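# Set the coat stand upright inside the yellow tape

## Task

Get the coat stand standing upright so that each of its four feet lies fully within the area marked by the yellow tape, with no foot resting on the tape itself. It fails if the stand topples or is left leaning, and it only counts if the stand stays up without the robot supporting it. At the end the robot must release the stand and back away from it.

## Robot and tools

Robot: a simulated Hello Robot Stretch 4. It has an omni-wheel base, a lift that slides up and down a mast, and one arm that telescopes straight forward. The wrist has three joints (yaw, pitch, roll) and ends in a two-finger gripper. It stands about 1.6 m tall, and the base rim is within 0.23 m of the base origin. Four cameras ride on the robot: head_camera, head_left_camera, head_right_camera (both fisheye) and wrist_camera. Something may occasionally nudge a loose object.

Frames: the base frame sits on the floor under the base centre, with x forward, y left and z up. hand_pose is reported in this frame: it is a point between the open fingertips, and its printed value may be somewhat off. The odometry frame is where the base frame was when the scene began. base_odometry counts only wheel rotation, so slipping shows up as travel; its heading is positive to the left, from -3.142 to 3.142.

execute_actions(actions, cameras): actions is a list holding one action or nothing. An empty list changes nothing and just reports state and images. An action may contain:
- base: exactly one relative move, measured from where the base last reported itself. translate_m drives straight, forward positive, -2 to 2 m. strafe_m slides sideways, left positive, -2 to 2 m. rotate_rad turns in place, counter-clockwise from above positive, -3.2 to 3.2 rad.
- joints: absolute joint targets by name, any subset. lift_m 0 to 1.2 m. arm_m 0 to 0.55 m extension. wrist_yaw_rad -1.134 to 4.276 (0 points forward, positive turns left, 3.14 is folded back; past 3.4 the arm may block it). wrist_pitch_rad -1.117 to 4.259 (0 level, 1.57 pointing down). wrist_roll_rad -1.117 to 4.259 (0 puts the fingers at equal height; positive turns clockwise as seen from behind). gripper_m -0.038 to 0.141 m, the fingertip gap; negative means the fingers press together. Tolerances for done: 0.004 for lift, arm and gripper, 0.02 for yaw and roll, 0.05 for pitch.
- pace: "slow", "default", "fast" or "max" (default when omitted). Base speed is 0.1, 0.3, 0.4 or 0.6 m/s and turn rate 1, 2, 3 or 4 rad/s respectively, reduced further when the lift is above 0.2 m (to 0.3 m/s and 1 rad/s at 1.2 m).
- contact_limits: only {"arm_m": value}, 0 (gentlest) to 0.75 (firmest), default 0.5; how hard the arm may push before stopping.
- end_of_arm: "enable_torque", sent alone, restarts wrist or gripper motors that shut off; they then hold their current spot.
Base and joint motions in one action start together and may finish at different times. Any single action lasts at most 15 s. Joint targets outside their range get clipped and the result notes it; unknown keys or other out-of-range values reject the whole call. A joint or the base you omit may still be driving to its earlier target. cameras: list of names, or "all"; omitted or null gives all, [] gives none. If a call reports a stop, later moving calls in the same reply are skipped.

wait(seconds): 0 to 10 s of letting the scene run with no new command; returns the same report.
zoom_image(camera, region): region is [x0, y0, x1, y1] pixels in that camera's latest full image, origin top-left, no larger than 504 by 504. Image sizes: head_camera 420x560, head fisheyes 420x672, wrist_camera 616x392.
read_manual(section): only "licences"; moves nothing.
finished_scene(scene): ends the current scene (give its number) once the last command has been held; irreversible, and the result states whether the goal was met. The goal must hold at that moment.

Result lines: joint_positions; base_status and joint_status per motion: "done" (for the base, wheels turned the commanded amount even if slipping), "off_target" (resting short, may still push), "contact_stop_at_<key>" (blocked; that part goes slack, a slack lift can sag under load, slack wheels can roll), "limit_stop_at_<name>" such as tilt (leaning over 6 degrees: lift, arm and wheels slack and ignore commands until it recovers) or own_body (self-collision guard; moving away is allowed), "time_out", "torque_fault" (wrist or gripper motor overloaded and went limp until enable_torque). on_its_own lists uncommanded behaviour; "held at" there is a target, not a position. lidar_m: 12 distances in metres from the base origin, 30-degree sectors starting straight ahead and going counter-clockwise (4th left, 7th behind, 10th right); "-" means nothing seen or closer than 0.25 m; it sees from about 0.15 m up and misses clear objects and thin legs. wrist_depth_mm: 7x7 grid of median depths, 100 to 2000 mm, read from the top left. base_tilt in degrees (forward and right positive), with a fixed bias up to about 1.5. turned_by_wheels vs turned_by_imu differing by over about 0.1 rad hints at a collision or slip. motor_effort: percent of maximum, positive toward larger joint values, peak in brackets; for wheel_0..2 positive turns the base right.

Gripping: command a gap smaller than the object; squeezing harder pulls it toward the wrist, opening pushes it out. Gripper readings do not prove a hold; a firm squeeze shows in the gripper effort. Fingertips pressed on a surface can jam; lift to free them. To unfold the wrist at the start, sending lift_m 0.4 with wrist_yaw_rad 0 together works. Self-collision is likely with pitch below -0.2 combined with roll below -0.4 or above 4.

Avoid: driving or turning with over 1 kg held and arm_m above 0.2 (tipping risk, worse at fast paces); sustained pushes or pulls with the gripper high or a high contact limit; pressing the gripper into things with base or arm moves (torque faults); more than about 2 kg in a level gripper; drops, slams, hard impacts and knocking the stand over. Faster completion with less robot motion is better.

Each tool is called after ">>>" in YAML: its name, and indented under it one key for each argument.

## Session

>>> execute_actions:
  actions: []

Scene clock: 0.00 s.
base_odometry: x=+0.000 y=+0.000 heading=+0.000 (m, m, rad; odometry frame)
turned_by_wheels: +0.000 (rad since the last result)
turned_by_imu: +0.000 (rad since the last result)
base_tilt: forward=+0.2 right=+0.4 (deg)
lidar_m: 1.93 2.10 2.72 1.23 1.97 1.81 1.80 0.87 0.69 0.66 0.75 1.97
base_status: not commanded
joint_positions: lift_m=+0.125 arm_m=+0.001 wrist_yaw_rad=+3.241 wrist_pitch_rad=+0.013 wrist_roll_rad=-0.011 gripper_m=+0.057
joint_status: not commanded
motor_effort: lift_m=+20 arm_m=-1 wrist_yaw_rad=+1 wrist_pitch_rad=-8 wrist_roll_rad=-1 gripper_m=-4 wheel_0=+0 wheel_1=+0 wheel_2=+0 (%)
hand_pose: x=-0.1236 y=+0.0584 z=+0.2996 quat_wxyz=(-0.050, -0.006, -0.006, +0.999) (m; base frame)
wrist_depth_mm: - 134 133 1921 1921 1756 1808 / - - 133 1921 1921 1808 1708 / - 110 133 1921 1863 1756 1708 / - 128 152 1983 1863 1863 1661 / 205 - 1983 1921 1863 1808 1708 / 221 1229 202 1281 215 1308 1308 / 221 741 809 142 798 854 842
pictures: head_camera, head_left_camera, head_right_camera, wrist_camera
Images, in order (width x height): head_camera 420x560, head_left_camera 420x672, head_right_camera 420x672, wrist_camera 616x392.

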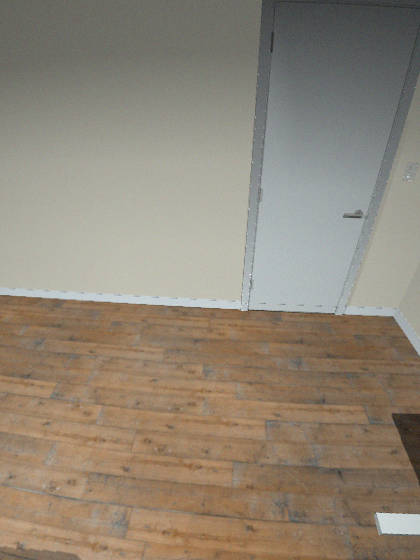

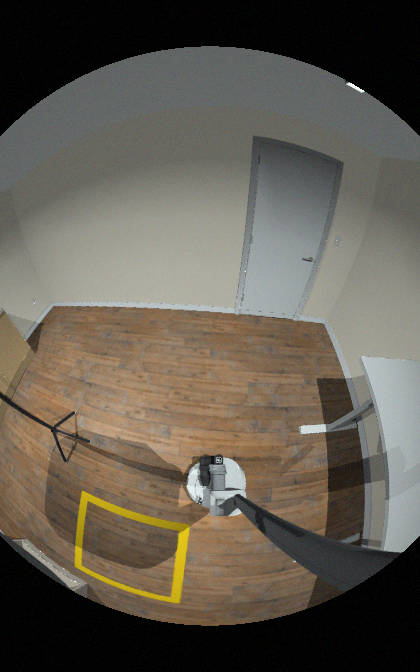

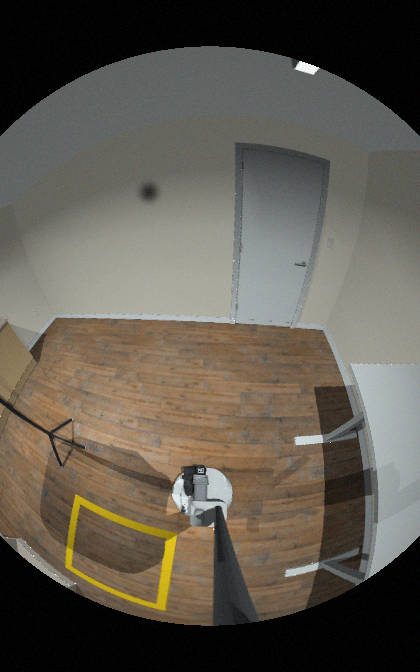

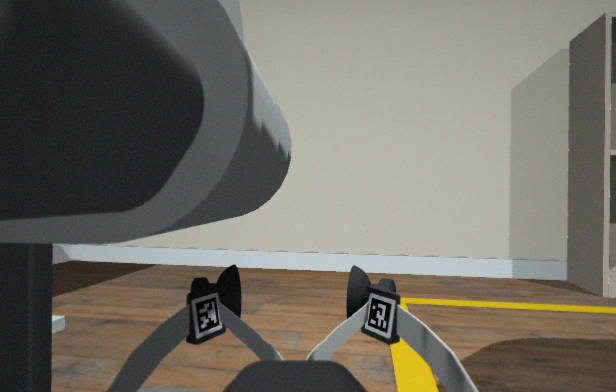

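>>> execute_actions:
  actions:
    - {"base":{"rotate_rad":1.5},"joints":{"lift_m":0.4,"wrist_yaw_rad":0},"pace":"fast"}

Scene clock: 5.83 s.
base_odometry: x=+0.000 y=+0.000 heading=+1.500 (m, m, rad; odometry frame)
turned_by_wheels: +1.500 (rad since the last result)
turned_by_imu: +1.489 (rad since the last result)
base_tilt: forward=+0.2 right=+0.5 (deg)
lidar_m: 1.24 2.10 1.80 1.78 0.95 0.70 0.68 0.73 2.00 1.93 2.04 2.74
base_status: done
joint_positions: lift_m=+0.400 arm_m=+0.001 wrist_yaw_rad=+0.001 wrist_pitch_rad=+0.013 wrist_roll_rad=-0.011 gripper_m=+0.057
joint_status: all done
motor_effort: lift_m=+22(27) arm_m=-1(1) wrist_yaw_rad=+0(4) wrist_pitch_rad=-7(8) wrist_roll_rad=-2(1) gripper_m=-3(4) wheel_0=-1(10) wheel_1=+0(7) wheel_2=+0(10) (%)
hand_pose: x=+0.4606 y=-0.0873 z=+0.5744 quat_wxyz=(+1.000, -0.005, +0.006, +0.000) (m; base frame)
wrist_depth_mm: - - - - - - - / - - - - - - - / - - - - - - - / - - - - - - - / - - - - - - - / - - 202 - 214 - - / 1430 1281 1366 142 1397 1499 1464
pictures: head_camera, head_left_camera, head_right_camera, wrist_camera
Images, in order (width x height): head_camera 420x560, head_left_camera 420x672, head_right_camera 420x672, wrist_camera 616x392.

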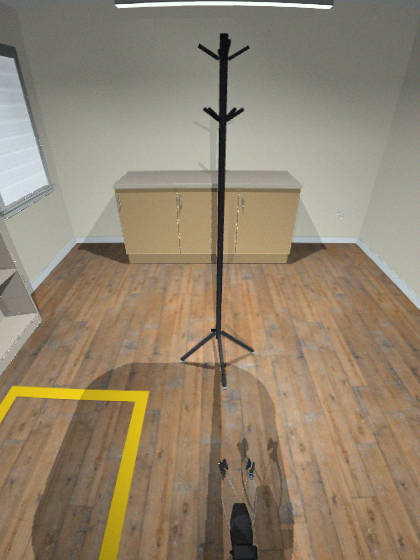

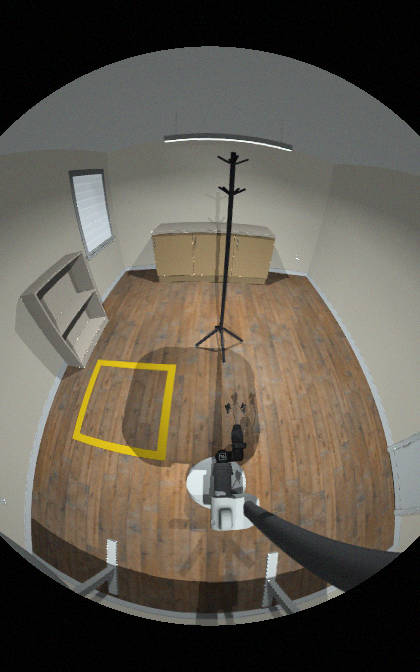

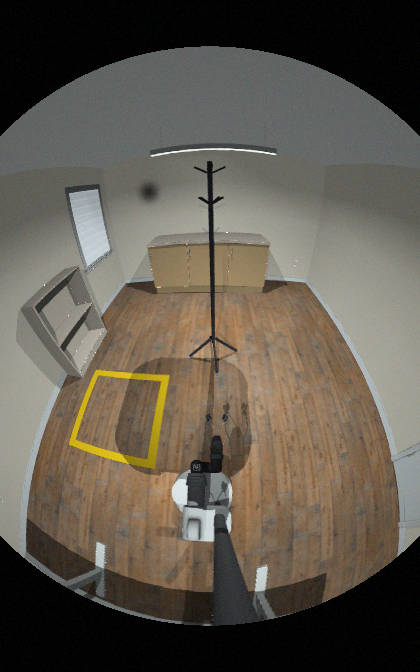

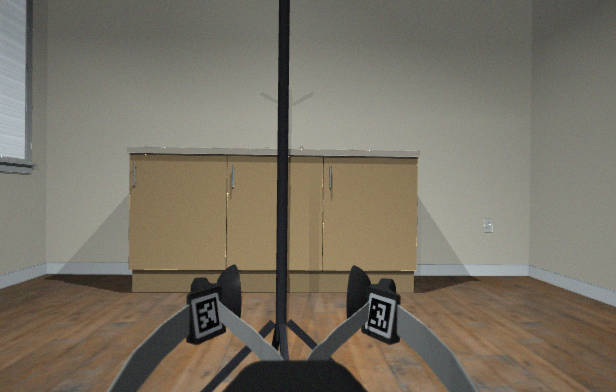

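>>> execute_actions:
  actions:
    - {"base":{"translate_m":0.55},"joints":{"gripper_m":0.1,"arm_m":0.15},"pace":"fast"}
  cameras: ["head_camera","wrist_camera"]

Scene clock: 14.57 s.
base_odometry: x=+0.039 y=+0.549 heading=+1.500 (m, m, rad; odometry frame)
turned_by_wheels: +0.000 (rad since the last result)
turned_by_imu: -0.005 (rad since the last result)
base_tilt: forward=+0.2 right=+0.4 (deg)
lidar_m: 0.67 2.23 1.54 1.70 1.88 1.30 1.25 1.29 2.04 1.97 2.05 2.18
base_status: done
joint_positions: lift_m=+0.400 arm_m=+0.149 wrist_yaw_rad=+0.000 wrist_pitch_rad=+0.013 wrist_roll_rad=-0.011 gripper_m=+0.100
joint_status: all done
motor_effort: lift_m=+22(22) arm_m=+5(6) wrist_yaw_rad=+1(1) wrist_pitch_rad=-7(8) wrist_roll_rad=-1(1) gripper_m=+1(4) wheel_0=+1(7) wheel_1=+0(5) wheel_2=+0(13) (%)
hand_pose: x=+0.6085 y=-0.0874 z=+0.5744 quat_wxyz=(+1.000, -0.005, +0.006, +0.000) (m; base frame)
wrist_depth_mm: - - - - - - - / - - - - - - - / - 1756 1708 1708 1756 - - / - 1756 1756 1756 1808 - - / - 1756 1708 1808 1756 - - / 1921 1756 455 1808 211 - - / 1430 1336 1397 143 1464 1366 1464
pictures: head_camera, wrist_camera
Images, in order (width x height): head_camera 420x560, wrist_camera 616x392.

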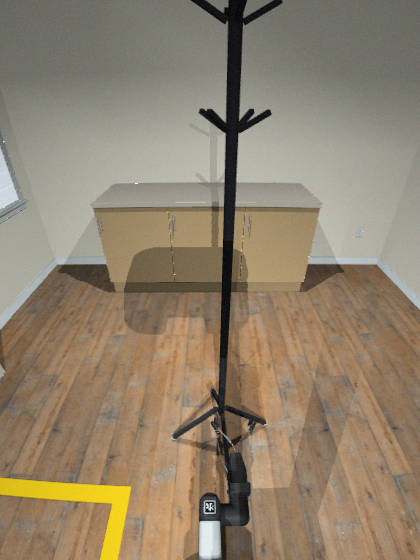

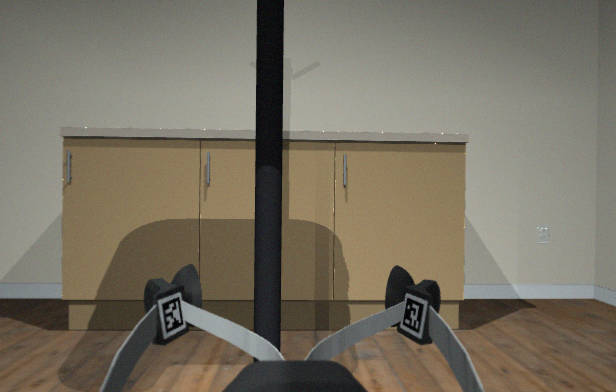

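>>> execute_actions:
  actions:
    - {"joints":{"arm_m":0.23},"pace":"fast"}
  cameras: []

>>> execute_actions:
  actions:
    - {"joints":{"gripper_m":-0.01}}
  cameras: ["head_camera","wrist_camera"]

Scene clock: 20.90 s.
base_odometry: x=+0.039 y=+0.549 heading=+1.500 (m, m, rad; odometry frame)
turned_by_wheels: +0.000 (rad since the last result)
turned_by_imu: -0.001 (rad since the last result)
base_tilt: forward=+0.2 right=+0.5 (deg)
lidar_m: 0.69 2.20 1.54 1.69 1.88 1.28 1.26 1.29 2.03 1.95 2.06 2.19
base_status: not commanded
joint_positions: lift_m=+0.400 arm_m=+0.229 wrist_yaw_rad=+0.000 wrist_pitch_rad=+0.013 wrist_roll_rad=-0.011 gripper_m=+0.100
joint_status: all done
motor_effort: lift_m=+22(22) arm_m=+5(3) wrist_yaw_rad=+1(0) wrist_pitch_rad=-8(8) wrist_roll_rad=+0(2) gripper_m=+1(1) wheel_0=+1(1) wheel_1=+0(0) wheel_2=+1(0) (%)
hand_pose: x=+0.6885 y=-0.0874 z=+0.5744 quat_wxyz=(+1.000, -0.005, +0.006, +0.000) (m; base frame)
wrist_depth_mm: - - - - - - - / - - - - - - - / - 1618 1661 1661 1708 - - / - 1661 1661 1708 1661 - - / - 1661 1661 1708 1708 - - / 1921 1661 375 1661 211 - - / 1464 1336 1397 143 1464 1397 1499
pictures: none
No camera images: the call's "cameras" was empty. Leave "cameras" out to get every camera's image.

Scene clock: 22.77 s.
base_odometry: x=+0.039 y=+0.549 heading=+1.500 (m, m, rad; odometry frame)
turned_by_wheels: +0.000 (rad since the last result)
turned_by_imu: -0.001 (rad since the last result)
base_tilt: forward=+0.2 right=+0.5 (deg)
lidar_m: 0.69 2.20 1.55 1.72 1.90 1.29 1.25 1.29 2.04 1.96 2.05 2.18
base_status: not commanded
joint_positions: lift_m=+0.400 arm_m=+0.229 wrist_yaw_rad=+0.000 wrist_pitch_rad=+0.013 wrist_roll_rad=-0.011 gripper_m=-0.010
joint_status: all done
motor_effort: lift_m=+22(22) arm_m=+5(5) wrist_yaw_rad=+1(1) wrist_pitch_rad=-8(7) wrist_roll_rad=-2(2) gripper_m=-10(12) wheel_0=+1(1) wheel_1=+0(0) wheel_2=+0(0) (%)
hand_pose: x=+0.6885 y=-0.0874 z=+0.5744 quat_wxyz=(+1.000, -0.005, +0.006, +0.000) (m; base frame)
wrist_depth_mm: - - - - - - - / - - - - - - - / - 1661 1661 1661 1708 - - / - 1618 1661 1661 1708 - - / - 1708 1661 1661 1708 - - / 1863 1756 190 204 1708 1983 - / 1397 1336 1281 148 1281 1464 1499
pictures: head_camera, wrist_camera
Images, in order (width x height): head_camera 420x560, wrist_camera 616x392.

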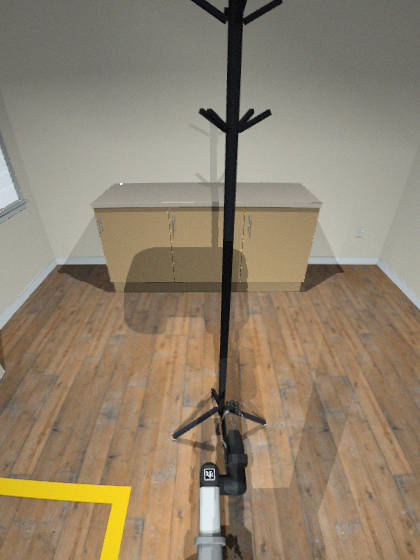

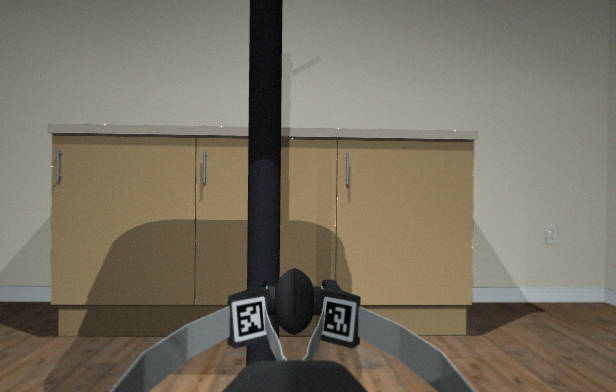

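>>> execute_actions:
  actions:
    - {"joints":{"gripper_m":0.1}}
  cameras: []

>>> execute_actions:
  actions:
    - {"joints":{"arm_m":0.32},"contact_limits":{"arm_m":0.15}}
  cameras: ["wrist_camera"]

Scene clock: 31.30 s.
base_odometry: x=+0.039 y=+0.549 heading=+1.500 (m, m, rad; odometry frame)
turned_by_wheels: +0.000 (rad since the last result)
turned_by_imu: -0.002 (rad since the last result)
base_tilt: forward=+0.2 right=+0.5 (deg)
lidar_m: 0.71 2.21 1.58 1.71 1.88 1.29 1.25 1.29 2.05 1.96 2.04 2.17
base_status: not commanded
joint_positions: lift_m=+0.400 arm_m=+0.229 wrist_yaw_rad=+0.000 wrist_pitch_rad=+0.013 wrist_roll_rad=-0.011 gripper_m=+0.100
joint_status: all done
motor_effort: lift_m=+22(22) arm_m=+5(5) wrist_yaw_rad=+1(0) wrist_pitch_rad=-7(7) wrist_roll_rad=+0(2) gripper_m=-4(9) wheel_0=+1(1) wheel_1=+0(0) wheel_2=+1(0) (%)
hand_pose: x=+0.6885 y=-0.0874 z=+0.5744 quat_wxyz=(+1.000, -0.005, +0.006, +0.000) (m; base frame)
wrist_depth_mm: - - - - - - - / - - - - - - - / - 1618 1661 1661 1661 - - / - 1661 1661 1708 1708 - - / - 1661 1661 1661 1661 - - / 1921 1618 373 1661 211 1983 - / 1397 1336 1397 143 1464 1366 1464
pictures: none
No camera images: the call's "cameras" was empty. Leave "cameras" out to get every camera's image.

Scene clock: 32.53 s.
base_odometry: x=+0.039 y=+0.549 heading=+1.500 (m, m, rad; odometry frame)
turned_by_wheels: +0.000 (rad since the last result)
turned_by_imu: +0.000 (rad since the last result)
base_tilt: forward=+0.2 right=+0.5 (deg)
lidar_m: 0.77 2.21 1.53 1.70 1.89 1.27 1.25 1.33 2.03 1.95 2.05 2.18
base_status: not commanded
joint_positions: lift_m=+0.400 arm_m=+0.319 wrist_yaw_rad=+0.000 wrist_pitch_rad=+0.013 wrist_roll_rad=-0.011 gripper_m=+0.100
joint_status: all done
motor_effort: lift_m=+22(22) arm_m=+5(6) wrist_yaw_rad=+1(0) wrist_pitch_rad=-8(8) wrist_roll_rad=+0(1) gripper_m=-2(2) wheel_0=+1(1) wheel_1=+1(0) wheel_2=+0(0) (%)
contact_limits: arm_m 0.15
hand_pose: x=+0.7785 y=-0.0874 z=+0.5744 quat_wxyz=(+1.000, -0.005, +0.006, +0.000) (m; base frame)
wrist_depth_mm: - - - - - - - / - - - - - - - / - 1576 1537 1576 1576 - - / 1499 1537 1576 1618 1618 - - / 1499 1576 1618 1618 1576 - - / 1661 1576 282 1618 211 1808 - / 1430 1336 1366 143 1464 1366 1499
pictures: wrist_camera
Images, in order (width x height): wrist_camera 616x392.

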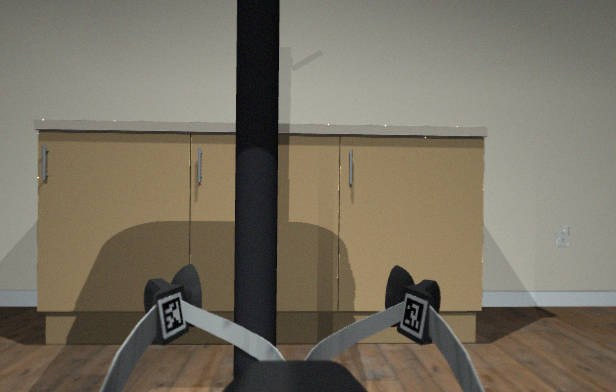

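>>> execute_actions:
  actions:
    - {"joints":{"arm_m":0.40},"contact_limits":{"arm_m":0.15}}
  cameras: []

>>> execute_actions:
  actions:
    - {"joints":{"gripper_m":-0.02}}
  cameras: ["wrist_camera"]

Scene clock: 39.83 s.
base_odometry: x=+0.039 y=+0.549 heading=+1.500 (m, m, rad; odometry frame)
turned_by_wheels: +0.000 (rad since the last result)
turned_by_imu: -0.001 (rad since the last result)
base_tilt: forward=+0.2 right=+0.5 (deg)
lidar_m: 0.79 2.23 1.58 1.71 1.90 1.28 1.24 1.30 2.02 1.96 2.05 2.19
base_status: not commanded
joint_positions: lift_m=+0.400 arm_m=+0.399 wrist_yaw_rad=+0.000 wrist_pitch_rad=+0.013 wrist_roll_rad=-0.011 gripper_m=+0.100
joint_status: all done
motor_effort: lift_m=+22(22) arm_m=+5(6) wrist_yaw_rad=+0(0) wrist_pitch_rad=-7(7) wrist_roll_rad=+0(2) gripper_m=-5(1) wheel_0=+1(1) wheel_1=+0(0) wheel_2=+0(0) (%)
contact_limits: arm_m 0.15
hand_pose: x=+0.8585 y=-0.0874 z=+0.5744 quat_wxyz=(+1.000, -0.005, +0.006, +0.000) (m; base frame)
wrist_depth_mm: - - 206 - - - - / - - 207 - - - - / 1464 1464 206 1499 1499 - - / 1499 1499 206 1464 1537 1537 - / 1464 1464 206 1499 1499 1576 - / 1537 1499 202 1499 210 1576 - / 1430 1336 206 143 1430 1397 1464
pictures: none
No camera images: the call's "cameras" was empty. Leave "cameras" out to get every camera's image.

Scene clock: 41.77 s.
base_odometry: x=+0.039 y=+0.549 heading=+1.501 (m, m, rad; odometry frame)
turned_by_wheels: +0.001 (rad since the last result)
turned_by_imu: +0.000 (rad since the last result)
base_tilt: forward=+0.2 right=+0.4 (deg)
lidar_m: 0.75 2.20 1.57 1.73 1.85 1.27 1.24 1.30 2.03 1.95 2.06 2.22
base_status: not commanded
joint_positions: lift_m=+0.400 arm_m=+0.400 wrist_yaw_rad=+0.008 wrist_pitch_rad=+0.003 wrist_roll_rad=-0.010 gripper_m=-0.019
joint_status: all done
on_its_own: wrist_yaw_rad is at rest, and its effort (-22) is outside its rest range (-13 to +13)
motor_effort: lift_m=+20(22) arm_m=+1(5) wrist_yaw_rad=-22(47) wrist_pitch_rad=+21(21) wrist_roll_rad=-4(5) gripper_m=-19(24) wheel_0=+3(11) wheel_1=+1(5) wheel_2=+7(7) (%)
hand_pose: x=+0.8599 y=-0.0851 z=+0.5773 quat_wxyz=(+1.000, -0.005, +0.002, +0.004) (m; base frame)
wrist_depth_mm: - - - 188 - - - / - - - 189 - - - / 1464 1464 1499 190 1499 - - / 1499 1464 1499 190 1537 1499 - / 1464 1464 1499 189 1537 1499 - / 1499 1499 195 190 189 1537 - / 1464 160 1397 172 1430 1336 1576
pictures: wrist_camera
Images, in order (width x height): wrist_camera 616x392.

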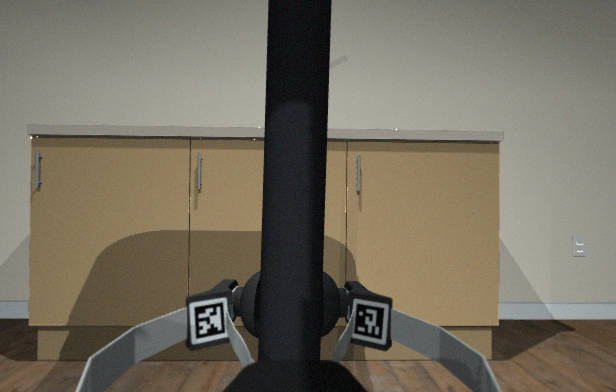

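Gripped. Lift a little.

>>> execute_actions:
  actions:
    - {"joints":{"lift_m":0.44}}

Scene clock: 53.90 s.
base_odometry: x=+0.039 y=+0.549 heading=+1.500 (m, m, rad; odometry frame)
turned_by_wheels: +0.000 (rad since the last result)
turned_by_imu: -0.002 (rad since the last result)
base_tilt: forward=+0.2 right=+0.5 (deg)
lidar_m: 0.71 2.19 1.56 1.73 1.90 1.28 1.27 1.32 2.03 1.93 2.05 0.86
base_status: not commanded
joint_positions: lift_m=+0.439 arm_m=+0.400 wrist_yaw_rad=+0.002 wrist_pitch_rad=+0.032 wrist_roll_rad=-0.011 gripper_m=-0.019
joint_status: all done
on_its_own: wrist_pitch_rad is at rest, and its effort (-62) is outside its rest range (-23 to +23)
motor_effort: lift_m=+29(31) arm_m=+1(1) wrist_yaw_rad=-5(20) wrist_pitch_rad=-62(68) wrist_roll_rad=+1(1) gripper_m=-19(24) wheel_0=+2(2) wheel_1=+1(1) wheel_2=+3(7) (%)
hand_pose: x=+0.8593 y=-0.0869 z=+0.6082 quat_wxyz=(+1.000, -0.006, +0.016, +0.001) (m; base frame)
wrist_depth_mm: - - - 175 - - - / - - - 177 - - - / 1430 1430 1499 179 1499 1537 - / 1499 1499 1499 181 1499 1537 - / 1499 1464 1464 182 1537 1537 - / 1537 1499 192 185 211 1618 - / 1366 163 1336 156 1336 1281 1430
pictures: head_camera, head_left_camera, head_right_camera, wrist_camera
Images, in order (width x height): head_camera 420x560, head_left_camera 420x672, head_right_camera 420x672, wrist_camera 616x392.

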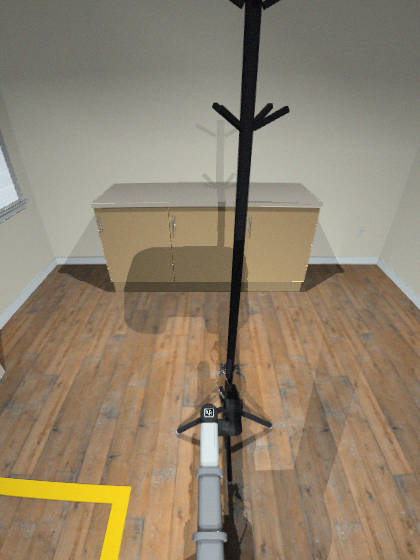

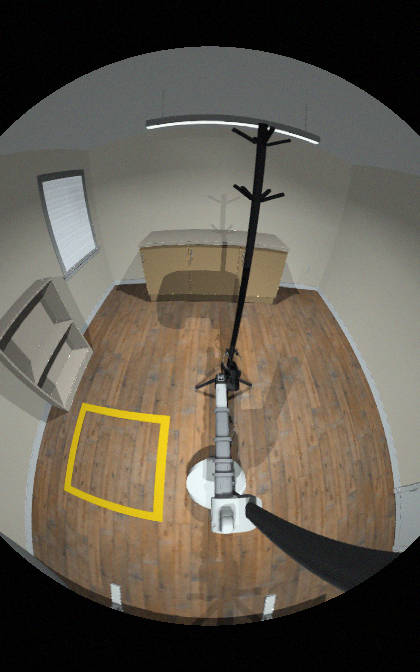

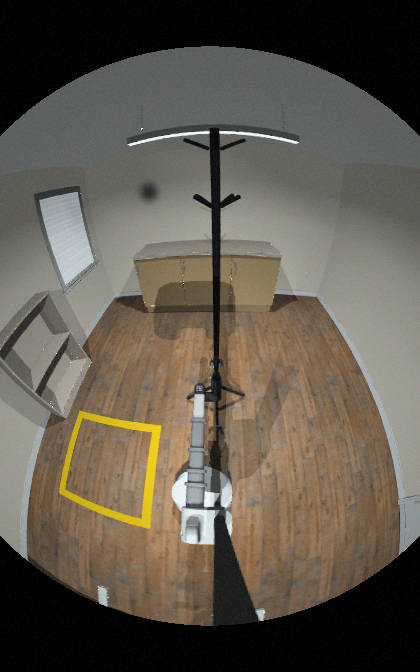

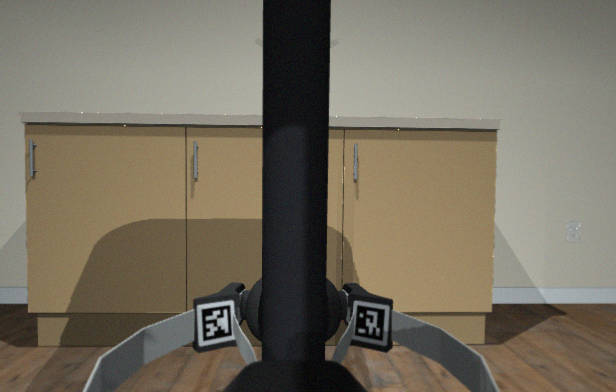

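>>> execute_actions:
  actions:
    - {"joints":{"arm_m":0.15}}
  cameras: []

>>> execute_actions:
  actions:
    - {"base":{"rotate_rad":1.57},"pace":"slow"}

Scene clock: 73.07 s.
base_odometry: x=+0.039 y=+0.549 heading=+1.501 (m, m, rad; odometry frame)
turned_by_wheels: +0.000 (rad since the last result)
turned_by_imu: -0.001 (rad since the last result)
base_tilt: forward=+0.2 right=+0.5 (deg)
lidar_m: 0.27 2.22 1.56 1.72 1.88 1.28 1.26 1.28 2.03 1.95 2.05 0.25
base_status: not commanded
joint_positions: lift_m=+0.440 arm_m=+0.152 wrist_yaw_rad=+0.014 wrist_pitch_rad=+0.002 wrist_roll_rad=-0.011 gripper_m=-0.019
joint_status: all done
on_its_own: wrist_yaw_rad is at rest, and its effort (-40) is outside its rest range (-13 to +13)
motor_effort: lift_m=+15(29) arm_m=-12(16) wrist_yaw_rad=-40(53) wrist_pitch_rad=+21(70) wrist_roll_rad=-1(0) gripper_m=-27(23) wheel_0=+1(2) wheel_1=+0(2) wheel_2=+8(9) (%)
hand_pose: x=+0.6127 y=-0.0835 z=+0.6179 quat_wxyz=(+1.000, -0.006, +0.001, +0.007) (m; base frame)
wrist_depth_mm: - - - 126 - - - / - - - 134 - - - / - - - 143 - - - / - 1756 1756 153 1756 - - / - 1708 1708 164 1756 - - / - 1756 188 177 188 - - / 1576 163 1499 148 1499 1464 1661
pictures: none
No camera images: the call's "cameras" was empty. Leave "cameras" out to get every camera's image.

Scene clock: 78.07 s.
torque_fault: wrist_pitch_rad and wrist_roll_rad switched themselves off since the last result.
base_odometry: x=+0.039 y=+0.549 heading=+3.070 (m, m, rad; odometry frame)
turned_by_wheels: +1.570 (rad since the last result)
turned_by_imu: +1.552 (rad since the last result)
base_tilt: forward=+0.2 right=+0.5 (deg)
lidar_m: 0.47 1.14 1.29 1.22 1.31 2.01 1.95 2.04 0.53 0.26 2.20 1.55
base_status: done
joint_positions: lift_m=+0.439 arm_m=+0.150 wrist_yaw_rad=+0.000 wrist_pitch_rad=+1.560 wrist_roll_rad=-0.520 gripper_m=-0.019
joint_status: not commanded
on_its_own: wrist_pitch_rad is off since a torque_fault, until you send "end_of_arm": "enable_torque" (its first target +0.010 is given up); wrist_roll_rad is off since a torque_fault, until you send "end_of_arm": "enable_torque" (its first target -0.011 is given up)
motor_effort: lift_m=+30(33) arm_m=-2(11) wrist_yaw_rad=-1(59) wrist_pitch_rad=-1(100) wrist_roll_rad=-1(100) gripper_m=-19(26) wheel_0=+0(15) wheel_1=+0(9) wheel_2=-1(17) (%)
hand_pose: x=+0.3244 y=-0.0874 z=+0.3289 quat_wxyz=(+0.687, -0.183, +0.680, +0.181) (m; base frame)
wrist_depth_mm: 539 544 554 212 559 564 564 / 539 544 549 202 559 564 569 / 539 544 549 195 554 564 564 / 539 539 544 186 559 559 564 / 539 544 544 178 554 564 564 / 379 377 186 171 554 559 564 / 329 330 347 139 554 559 564
pictures: head_camera, head_left_camera, head_right_camera, wrist_camera
Images, in order (width x height): head_camera 420x560, head_left_camera 420x672, head_right_camera 420x672, wrist_camera 616x392.

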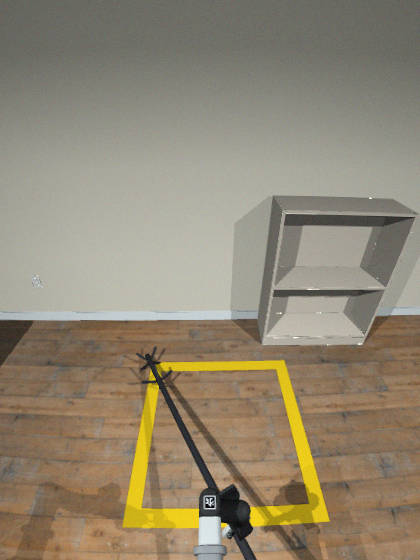

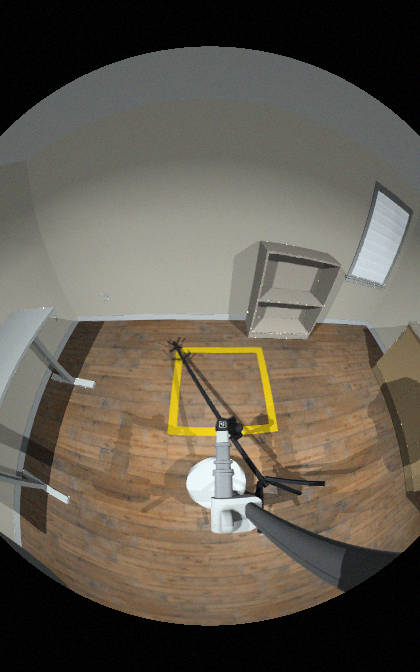

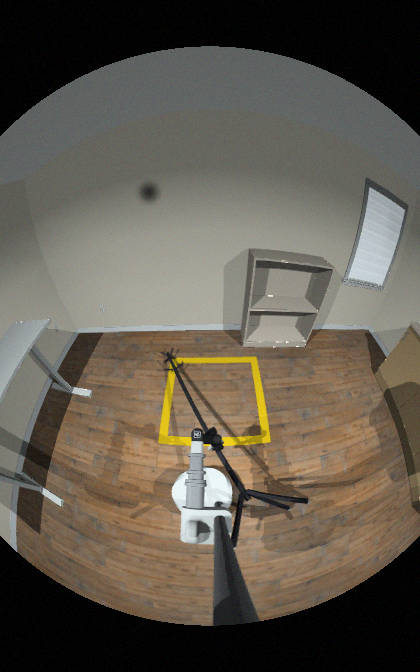

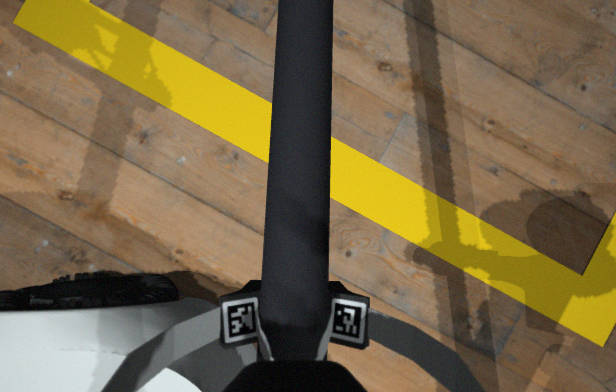

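>>> execute_actions:
  actions:
    - {"end_of_arm":"enable_torque"}
  cameras: []

>>> execute_actions:
  actions:
    - {"joints":{"arm_m":0.5,"lift_m":0.6},"pace":"slow"}

Scene clock: 117.90 s.
base_odometry: x=+0.039 y=+0.549 heading=+3.070 (m, m, rad; odometry frame)
turned_by_wheels: +0.000 (rad since the last result)
turned_by_imu: -0.001 (rad since the last result)
base_tilt: forward=+0.2 right=+0.5 (deg)
lidar_m: 0.46 1.14 1.26 1.23 1.30 2.04 1.94 2.04 0.52 0.25 2.20 1.57
base_status: not commanded
joint_positions: lift_m=+0.439 arm_m=+0.150 wrist_yaw_rad=+0.000 wrist_pitch_rad=+1.561 wrist_roll_rad=-0.520 gripper_m=-0.019
joint_status: not commanded
end_of_arm: enable_torque: each motor that was off is on again
on_its_own: wrist_pitch_rad is held at +1.561, not at its first target +0.010, since a torque_fault; wrist_roll_rad is held at -0.520, not at its first target -0.011, since a torque_fault
motor_effort: lift_m=+29(30) arm_m=-2(2) wrist_yaw_rad=+0(0) wrist_pitch_rad=-1(2) wrist_roll_rad=-2(0) gripper_m=-19(17) wheel_0=+0(0) wheel_1=-1(1) wheel_2=-1(1) (%)
hand_pose: x=+0.3242 y=-0.0874 z=+0.3289 quat_wxyz=(+0.687, -0.183, +0.680, +0.181) (m; base frame)
wrist_depth_mm: 539 544 554 212 554 564 564 / 539 549 549 202 554 564 564 / 539 544 549 195 554 559 564 / 539 539 544 186 559 564 564 / 539 544 549 178 559 559 564 / 384 377 185 171 559 559 559 / 329 330 345 140 559 559 564
pictures: none
No camera images: the call's "cameras" was empty. Leave "cameras" out to get every camera's image.

Scene clock: 122.67 s.
base_odometry: x=+0.039 y=+0.549 heading=+3.070 (m, m, rad; odometry frame)
turned_by_wheels: +0.000 (rad since the last result)
turned_by_imu: -0.002 (rad since the last result)
base_tilt: forward=+0.2 right=+0.5 (deg)
lidar_m: 0.61 1.24 1.30 1.22 1.30 2.04 1.96 2.03 2.21 0.31 0.27 0.31
base_status: not commanded
joint_positions: lift_m=+0.599 arm_m=+0.499 wrist_yaw_rad=+0.000 wrist_pitch_rad=+1.563 wrist_roll_rad=-0.520 gripper_m=-0.019
joint_status: all done
on_its_own: wrist_pitch_rad is held at +1.561, not at its first target +0.010, since a torque_fault; wrist_roll_rad is held at -0.520, not at its first target -0.011, since a torque_fault
motor_effort: lift_m=+33(32) arm_m=+5(7) wrist_yaw_rad=+0(1) wrist_pitch_rad=-6(9) wrist_roll_rad=-1(1) gripper_m=-18(20) wheel_0=+0(0) wheel_1=+0(1) wheel_2=-1(1) (%)
hand_pose: x=+0.6723 y=-0.0874 z=+0.4887 quat_wxyz=(+0.686, -0.183, +0.681, +0.181) (m; base frame)
wrist_depth_mm: 699 707 699 715 715 723 723 / 691 707 699 707 715 715 723 / 691 699 707 707 715 723 732 / 691 699 707 202 707 715 723 / 691 691 707 183 715 715 723 / 699 691 184 171 707 723 732 / 691 691 699 137 715 723 715
pictures: head_camera, head_left_camera, head_right_camera, wrist_camera
Images, in order (width x height): head_camera 420x560, head_left_camera 420x672, head_right_camera 420x672, wrist_camera 616x392.

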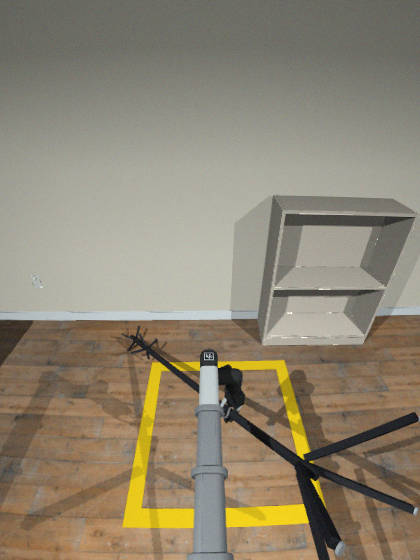

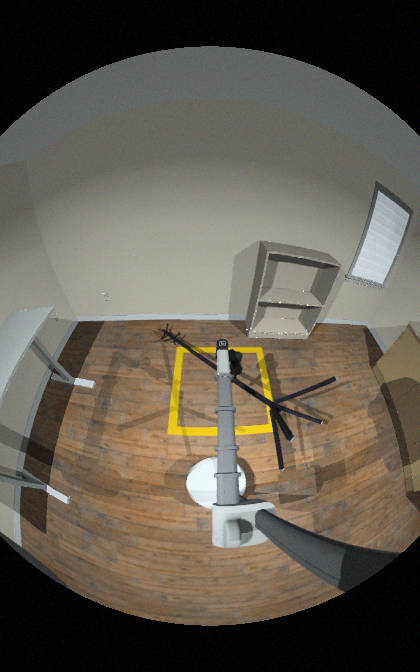

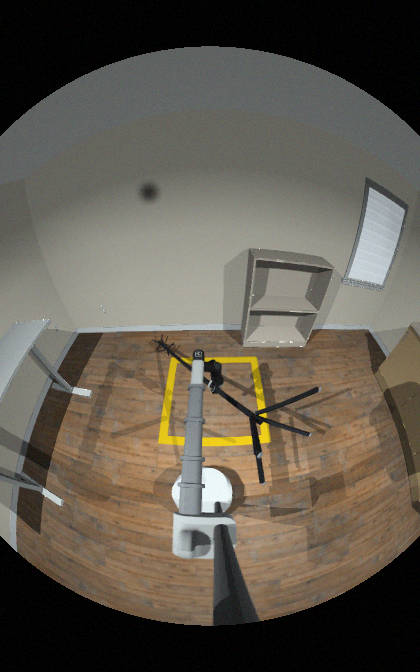

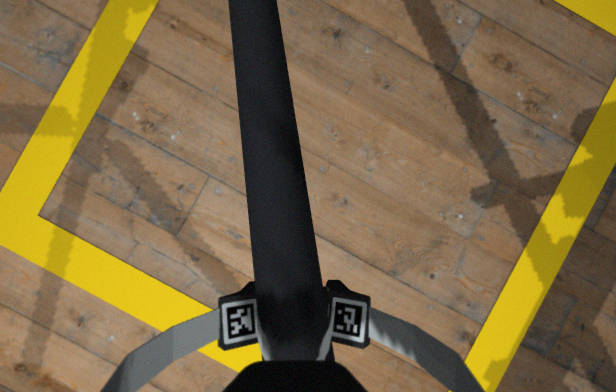

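>>> execute_actions:
  actions:
    - {"joints":{"wrist_roll_rad":0},"pace":"slow"}
  cameras: ["head_camera"]

Scene clock: 132.60 s.
base_odometry: x=+0.039 y=+0.549 heading=+3.070 (m, m, rad; odometry frame)
turned_by_wheels: +0.000 (rad since the last result)
turned_by_imu: -0.001 (rad since the last result)
base_tilt: forward=+0.2 right=+0.4 (deg)
lidar_m: 0.77 1.38 1.28 1.22 1.31 2.05 1.95 2.04 2.19 2.10 0.25 0.27
base_status: not commanded
joint_positions: lift_m=+0.599 arm_m=+0.499 wrist_yaw_rad=+0.005 wrist_pitch_rad=+1.564 wrist_roll_rad=-0.005 gripper_m=-0.019
joint_status: all done
on_its_own: wrist_pitch_rad is held at +1.561, not at its first target +0.010, since a torque_fault
motor_effort: lift_m=+33(33) arm_m=+5(5) wrist_yaw_rad=-13(15) wrist_pitch_rad=-12(14) wrist_roll_rad=+13(17) gripper_m=-19(20) wheel_0=+0(0) wheel_1=+0(1) wheel_2=-1(1) (%)
hand_pose: x=+0.6723 y=-0.0874 z=+0.4887 quat_wxyz=(+0.709, -0.003, +0.705, +0.003) (m; base frame)
wrist_depth_mm: 691 252 707 707 715 723 723 / 699 236 707 707 715 715 723 / 699 699 213 715 715 723 732 / 691 699 196 707 707 723 715 / 691 699 699 707 707 723 715 / 691 691 187 169 187 715 715 / 683 156 699 146 715 715 723
pictures: head_camera
Images, in order (width x height): head_camera 420x560.

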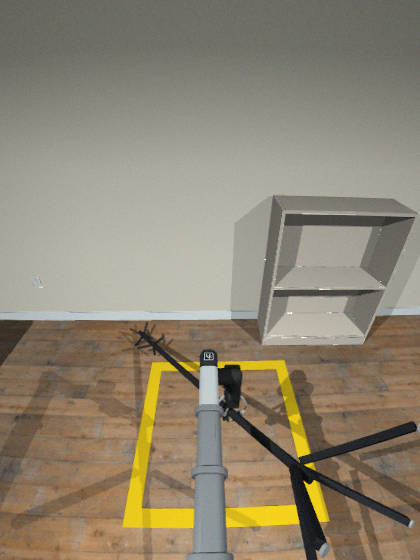

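>>> execute_actions:
  actions:
    - {"joints":{"gripper_m":-0.038}}
  cameras: []

>>> execute_actions:
  actions:
    - {"joints":{"wrist_pitch_rad":0.0},"pace":"slow"}

Scene clock: 138.30 s.
base_odometry: x=+0.039 y=+0.549 heading=+3.070 (m, m, rad; odometry frame)
turned_by_wheels: +0.000 (rad since the last result)
turned_by_imu: -0.001 (rad since the last result)
base_tilt: forward=+0.2 right=+0.5 (deg)
lidar_m: 0.60 1.66 1.29 1.23 1.30 2.05 1.95 2.03 2.17 2.11 0.25 0.25
base_status: not commanded
joint_positions: lift_m=+0.599 arm_m=+0.499 wrist_yaw_rad=+0.003 wrist_pitch_rad=+1.563 wrist_roll_rad=-0.003 gripper_m=-0.037
joint_status: all done
on_its_own: wrist_pitch_rad is held at +1.561, not at its first target +0.010, since a torque_fault
motor_effort: lift_m=+33(33) arm_m=+5(5) wrist_yaw_rad=-7(8) wrist_pitch_rad=-6(7) wrist_roll_rad=+8(8) gripper_m=-23(22) wheel_0=+0(0) wheel_1=+0(0) wheel_2=-1(1) (%)
hand_pose: x=+0.6726 y=-0.0874 z=+0.4887 quat_wxyz=(+0.710, -0.002, +0.704, +0.002) (m; base frame)
wrist_depth_mm: 699 247 699 715 723 723 723 / 699 691 699 715 715 715 723 / 691 699 207 707 715 715 723 / 691 699 193 707 707 715 732 / 691 707 699 715 715 715 715 / 691 699 184 167 184 715 723 / 691 156 699 139 715 715 723
pictures: none
No camera images: the call's "cameras" was empty. Leave "cameras" out to get every camera's image.

Scene clock: 140.63 s.
torque_fault: wrist_pitch_rad switched itself off since the last result.
base_odometry: x=+0.039 y=+0.549 heading=+3.071 (m, m, rad; odometry frame)
turned_by_wheels: +0.000 (rad since the last result)
turned_by_imu: -0.001 (rad since the last result)
base_tilt: forward=+0.2 right=+0.5 (deg)
lidar_m: 0.55 1.86 1.28 1.24 1.30 2.06 1.96 2.05 2.19 2.10 0.41 0.25
base_status: not commanded
joint_positions: lift_m=+0.599 arm_m=+0.500 wrist_yaw_rad=+0.001 wrist_pitch_rad=+1.572 wrist_roll_rad=-0.002 gripper_m=-0.037
joint_status: wrist_pitch_rad torque_fault (moved +0.010 of -1.563)
on_its_own: wrist_pitch_rad is off since a torque_fault, until you send "end_of_arm": "enable_torque" (your +0.000 is given up)
motor_effort: lift_m=+30(33) arm_m=+1(5) wrist_yaw_rad=-3(41) wrist_pitch_rad=-2(100) wrist_roll_rad=+2(25) gripper_m=-22(26) wheel_0=+1(3) wheel_1=+1(2) wheel_2=-1(3) (%)
hand_pose: x=+0.6703 y=-0.0874 z=+0.4889 quat_wxyz=(+0.707, -0.001, +0.708, +0.001) (m; base frame)
wrist_depth_mm: 691 699 236 699 707 715 715 / 691 699 219 707 715 723 723 / 691 699 204 707 707 715 715 / 691 699 699 707 715 715 723 / 699 691 707 715 715 715 723 / 683 699 182 167 707 715 723 / 691 148 699 144 715 715 723
pictures: head_camera, head_left_camera, head_right_camera, wrist_camera
Images, in order (width x height): head_camera 420x560, head_left_camera 420x672, head_right_camera 420x672, wrist_camera 616x392.

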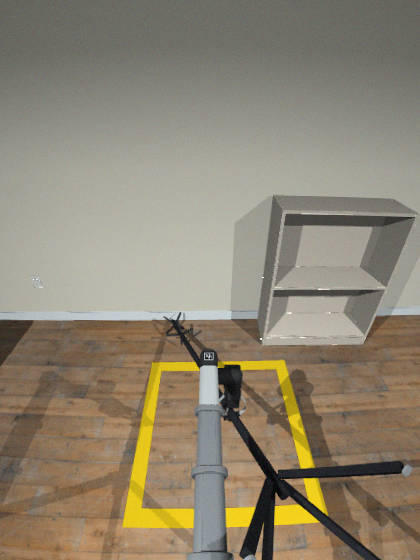

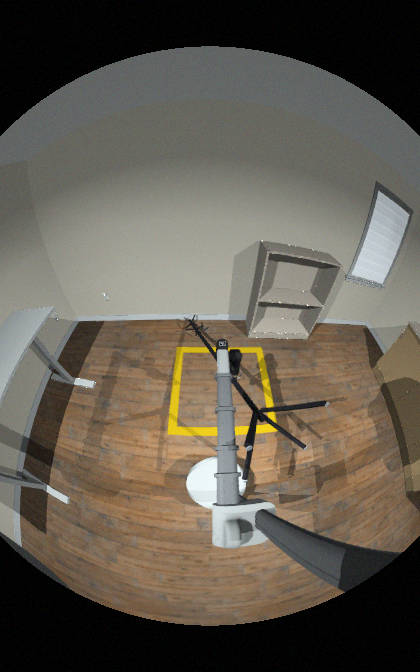

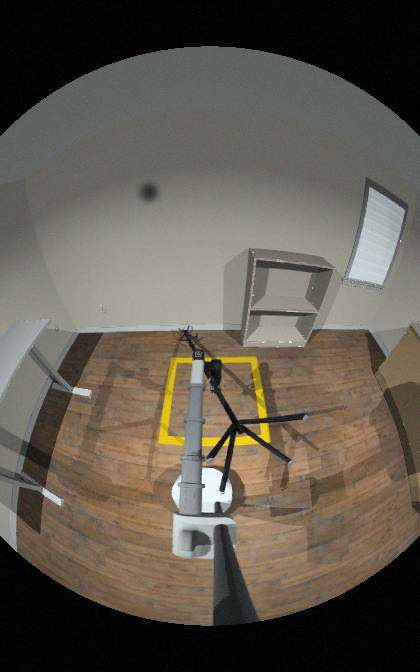

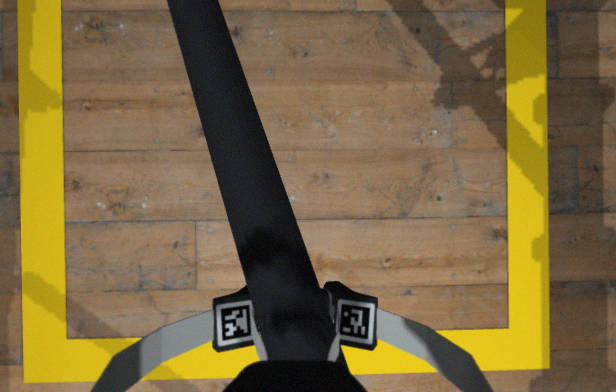

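>>> execute_actions:
  actions:
    - {"end_of_arm":"enable_torque"}
  cameras: []

>>> execute_actions:
  actions:
    - {"joints":{"lift_m":0.3}}

Scene clock: 166.10 s.
base_odometry: x=+0.039 y=+0.549 heading=+3.071 (m, m, rad; odometry frame)
turned_by_wheels: +0.000 (rad since the last result)
turned_by_imu: -0.001 (rad since the last result)
base_tilt: forward=+0.2 right=+0.5 (deg)
lidar_m: 0.54 1.85 1.28 1.22 1.32 2.05 1.96 2.05 2.19 2.09 0.40 0.25
base_status: not commanded
joint_positions: lift_m=+0.599 arm_m=+0.500 wrist_yaw_rad=+0.001 wrist_pitch_rad=+1.573 wrist_roll_rad=-0.002 gripper_m=-0.037
joint_status: not commanded
end_of_arm: enable_torque: each motor that was off is on again
on_its_own: wrist_pitch_rad is held at +1.573, not at your +0.000, since a torque_fault
motor_effort: lift_m=+30(30) arm_m=+1(1) wrist_yaw_rad=-3(4) wrist_pitch_rad=-1(1) wrist_roll_rad=+4(4) gripper_m=-21(21) wheel_0=+1(2) wheel_1=+1(1) wheel_2=+0(1) (%)
hand_pose: x=+0.6703 y=-0.0874 z=+0.4889 quat_wxyz=(+0.706, -0.001, +0.708, +0.001) (m; base frame)
wrist_depth_mm: 691 699 236 715 707 715 715 / 691 699 219 699 723 715 723 / 691 699 204 707 707 723 723 / 691 699 707 715 707 723 715 / 699 699 699 707 715 715 723 / 699 699 182 167 707 715 723 / 691 148 707 144 707 715 732
pictures: none
No camera images: the call's "cameras" was empty. Leave "cameras" out to get every camera's image.

Scene clock: 168.37 s.
base_odometry: x=+0.039 y=+0.549 heading=+3.070 (m, m, rad; odometry frame)
turned_by_wheels: -0.001 (rad since the last result)
turned_by_imu: -0.002 (rad since the last result)
base_tilt: forward=+0.2 right=+0.5 (deg)
lidar_m: 0.53 1.87 1.30 1.24 1.29 2.06 1.95 2.03 2.20 2.10 0.25 0.25
base_status: not commanded
joint_positions: lift_m=+0.299 arm_m=+0.500 wrist_yaw_rad=-0.003 wrist_pitch_rad=+1.584 wrist_roll_rad=-0.001 gripper_m=-0.037
joint_status: all done
on_its_own: wrist_pitch_rad is held at +1.573, not at your +0.000, since a torque_fault; wrist_pitch_rad is at rest, and its effort (-32) is outside its rest range (-23 to +23)
motor_effort: lift_m=+26(28) arm_m=+1(1) wrist_yaw_rad=+9(14) wrist_pitch_rad=-32(49) wrist_roll_rad=+3(5) gripper_m=-22(21) wheel_0=-3(7) wheel_1=-1(4) wheel_2=-7(8) (%)
hand_pose: x=+0.6668 y=-0.0874 z=+0.1892 quat_wxyz=(+0.703, +0.001, +0.712, -0.001) (m; base frame)
wrist_depth_mm: 394 397 182 402 407 410 415 / 397 399 174 404 407 410 413 / 394 402 172 404 410 410 413 / 397 402 171 404 410 415 415 / 399 399 402 404 413 415 418 / 399 402 183 165 410 415 418 / 402 154 404 153 413 415 421
pictures: head_camera, head_left_camera, head_right_camera, wrist_camera
Images, in order (width x height): head_camera 420x560, head_left_camera 420x672, head_right_camera 420x672, wrist_camera 616x392.

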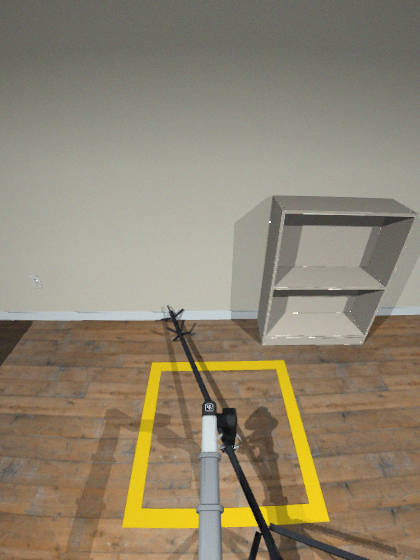

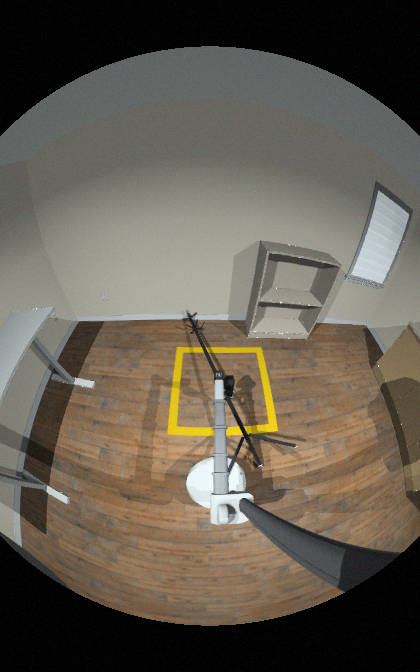

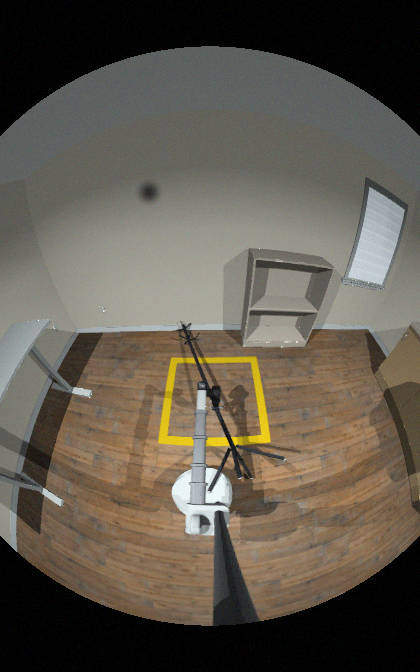

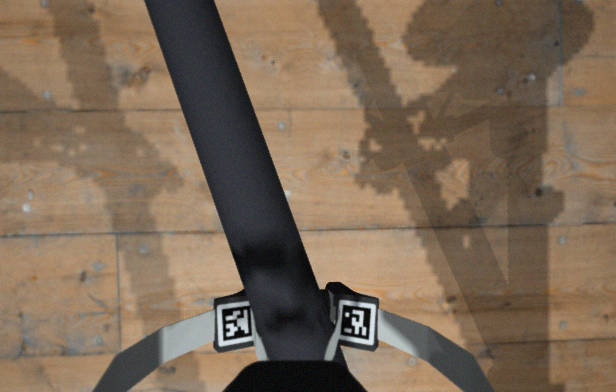

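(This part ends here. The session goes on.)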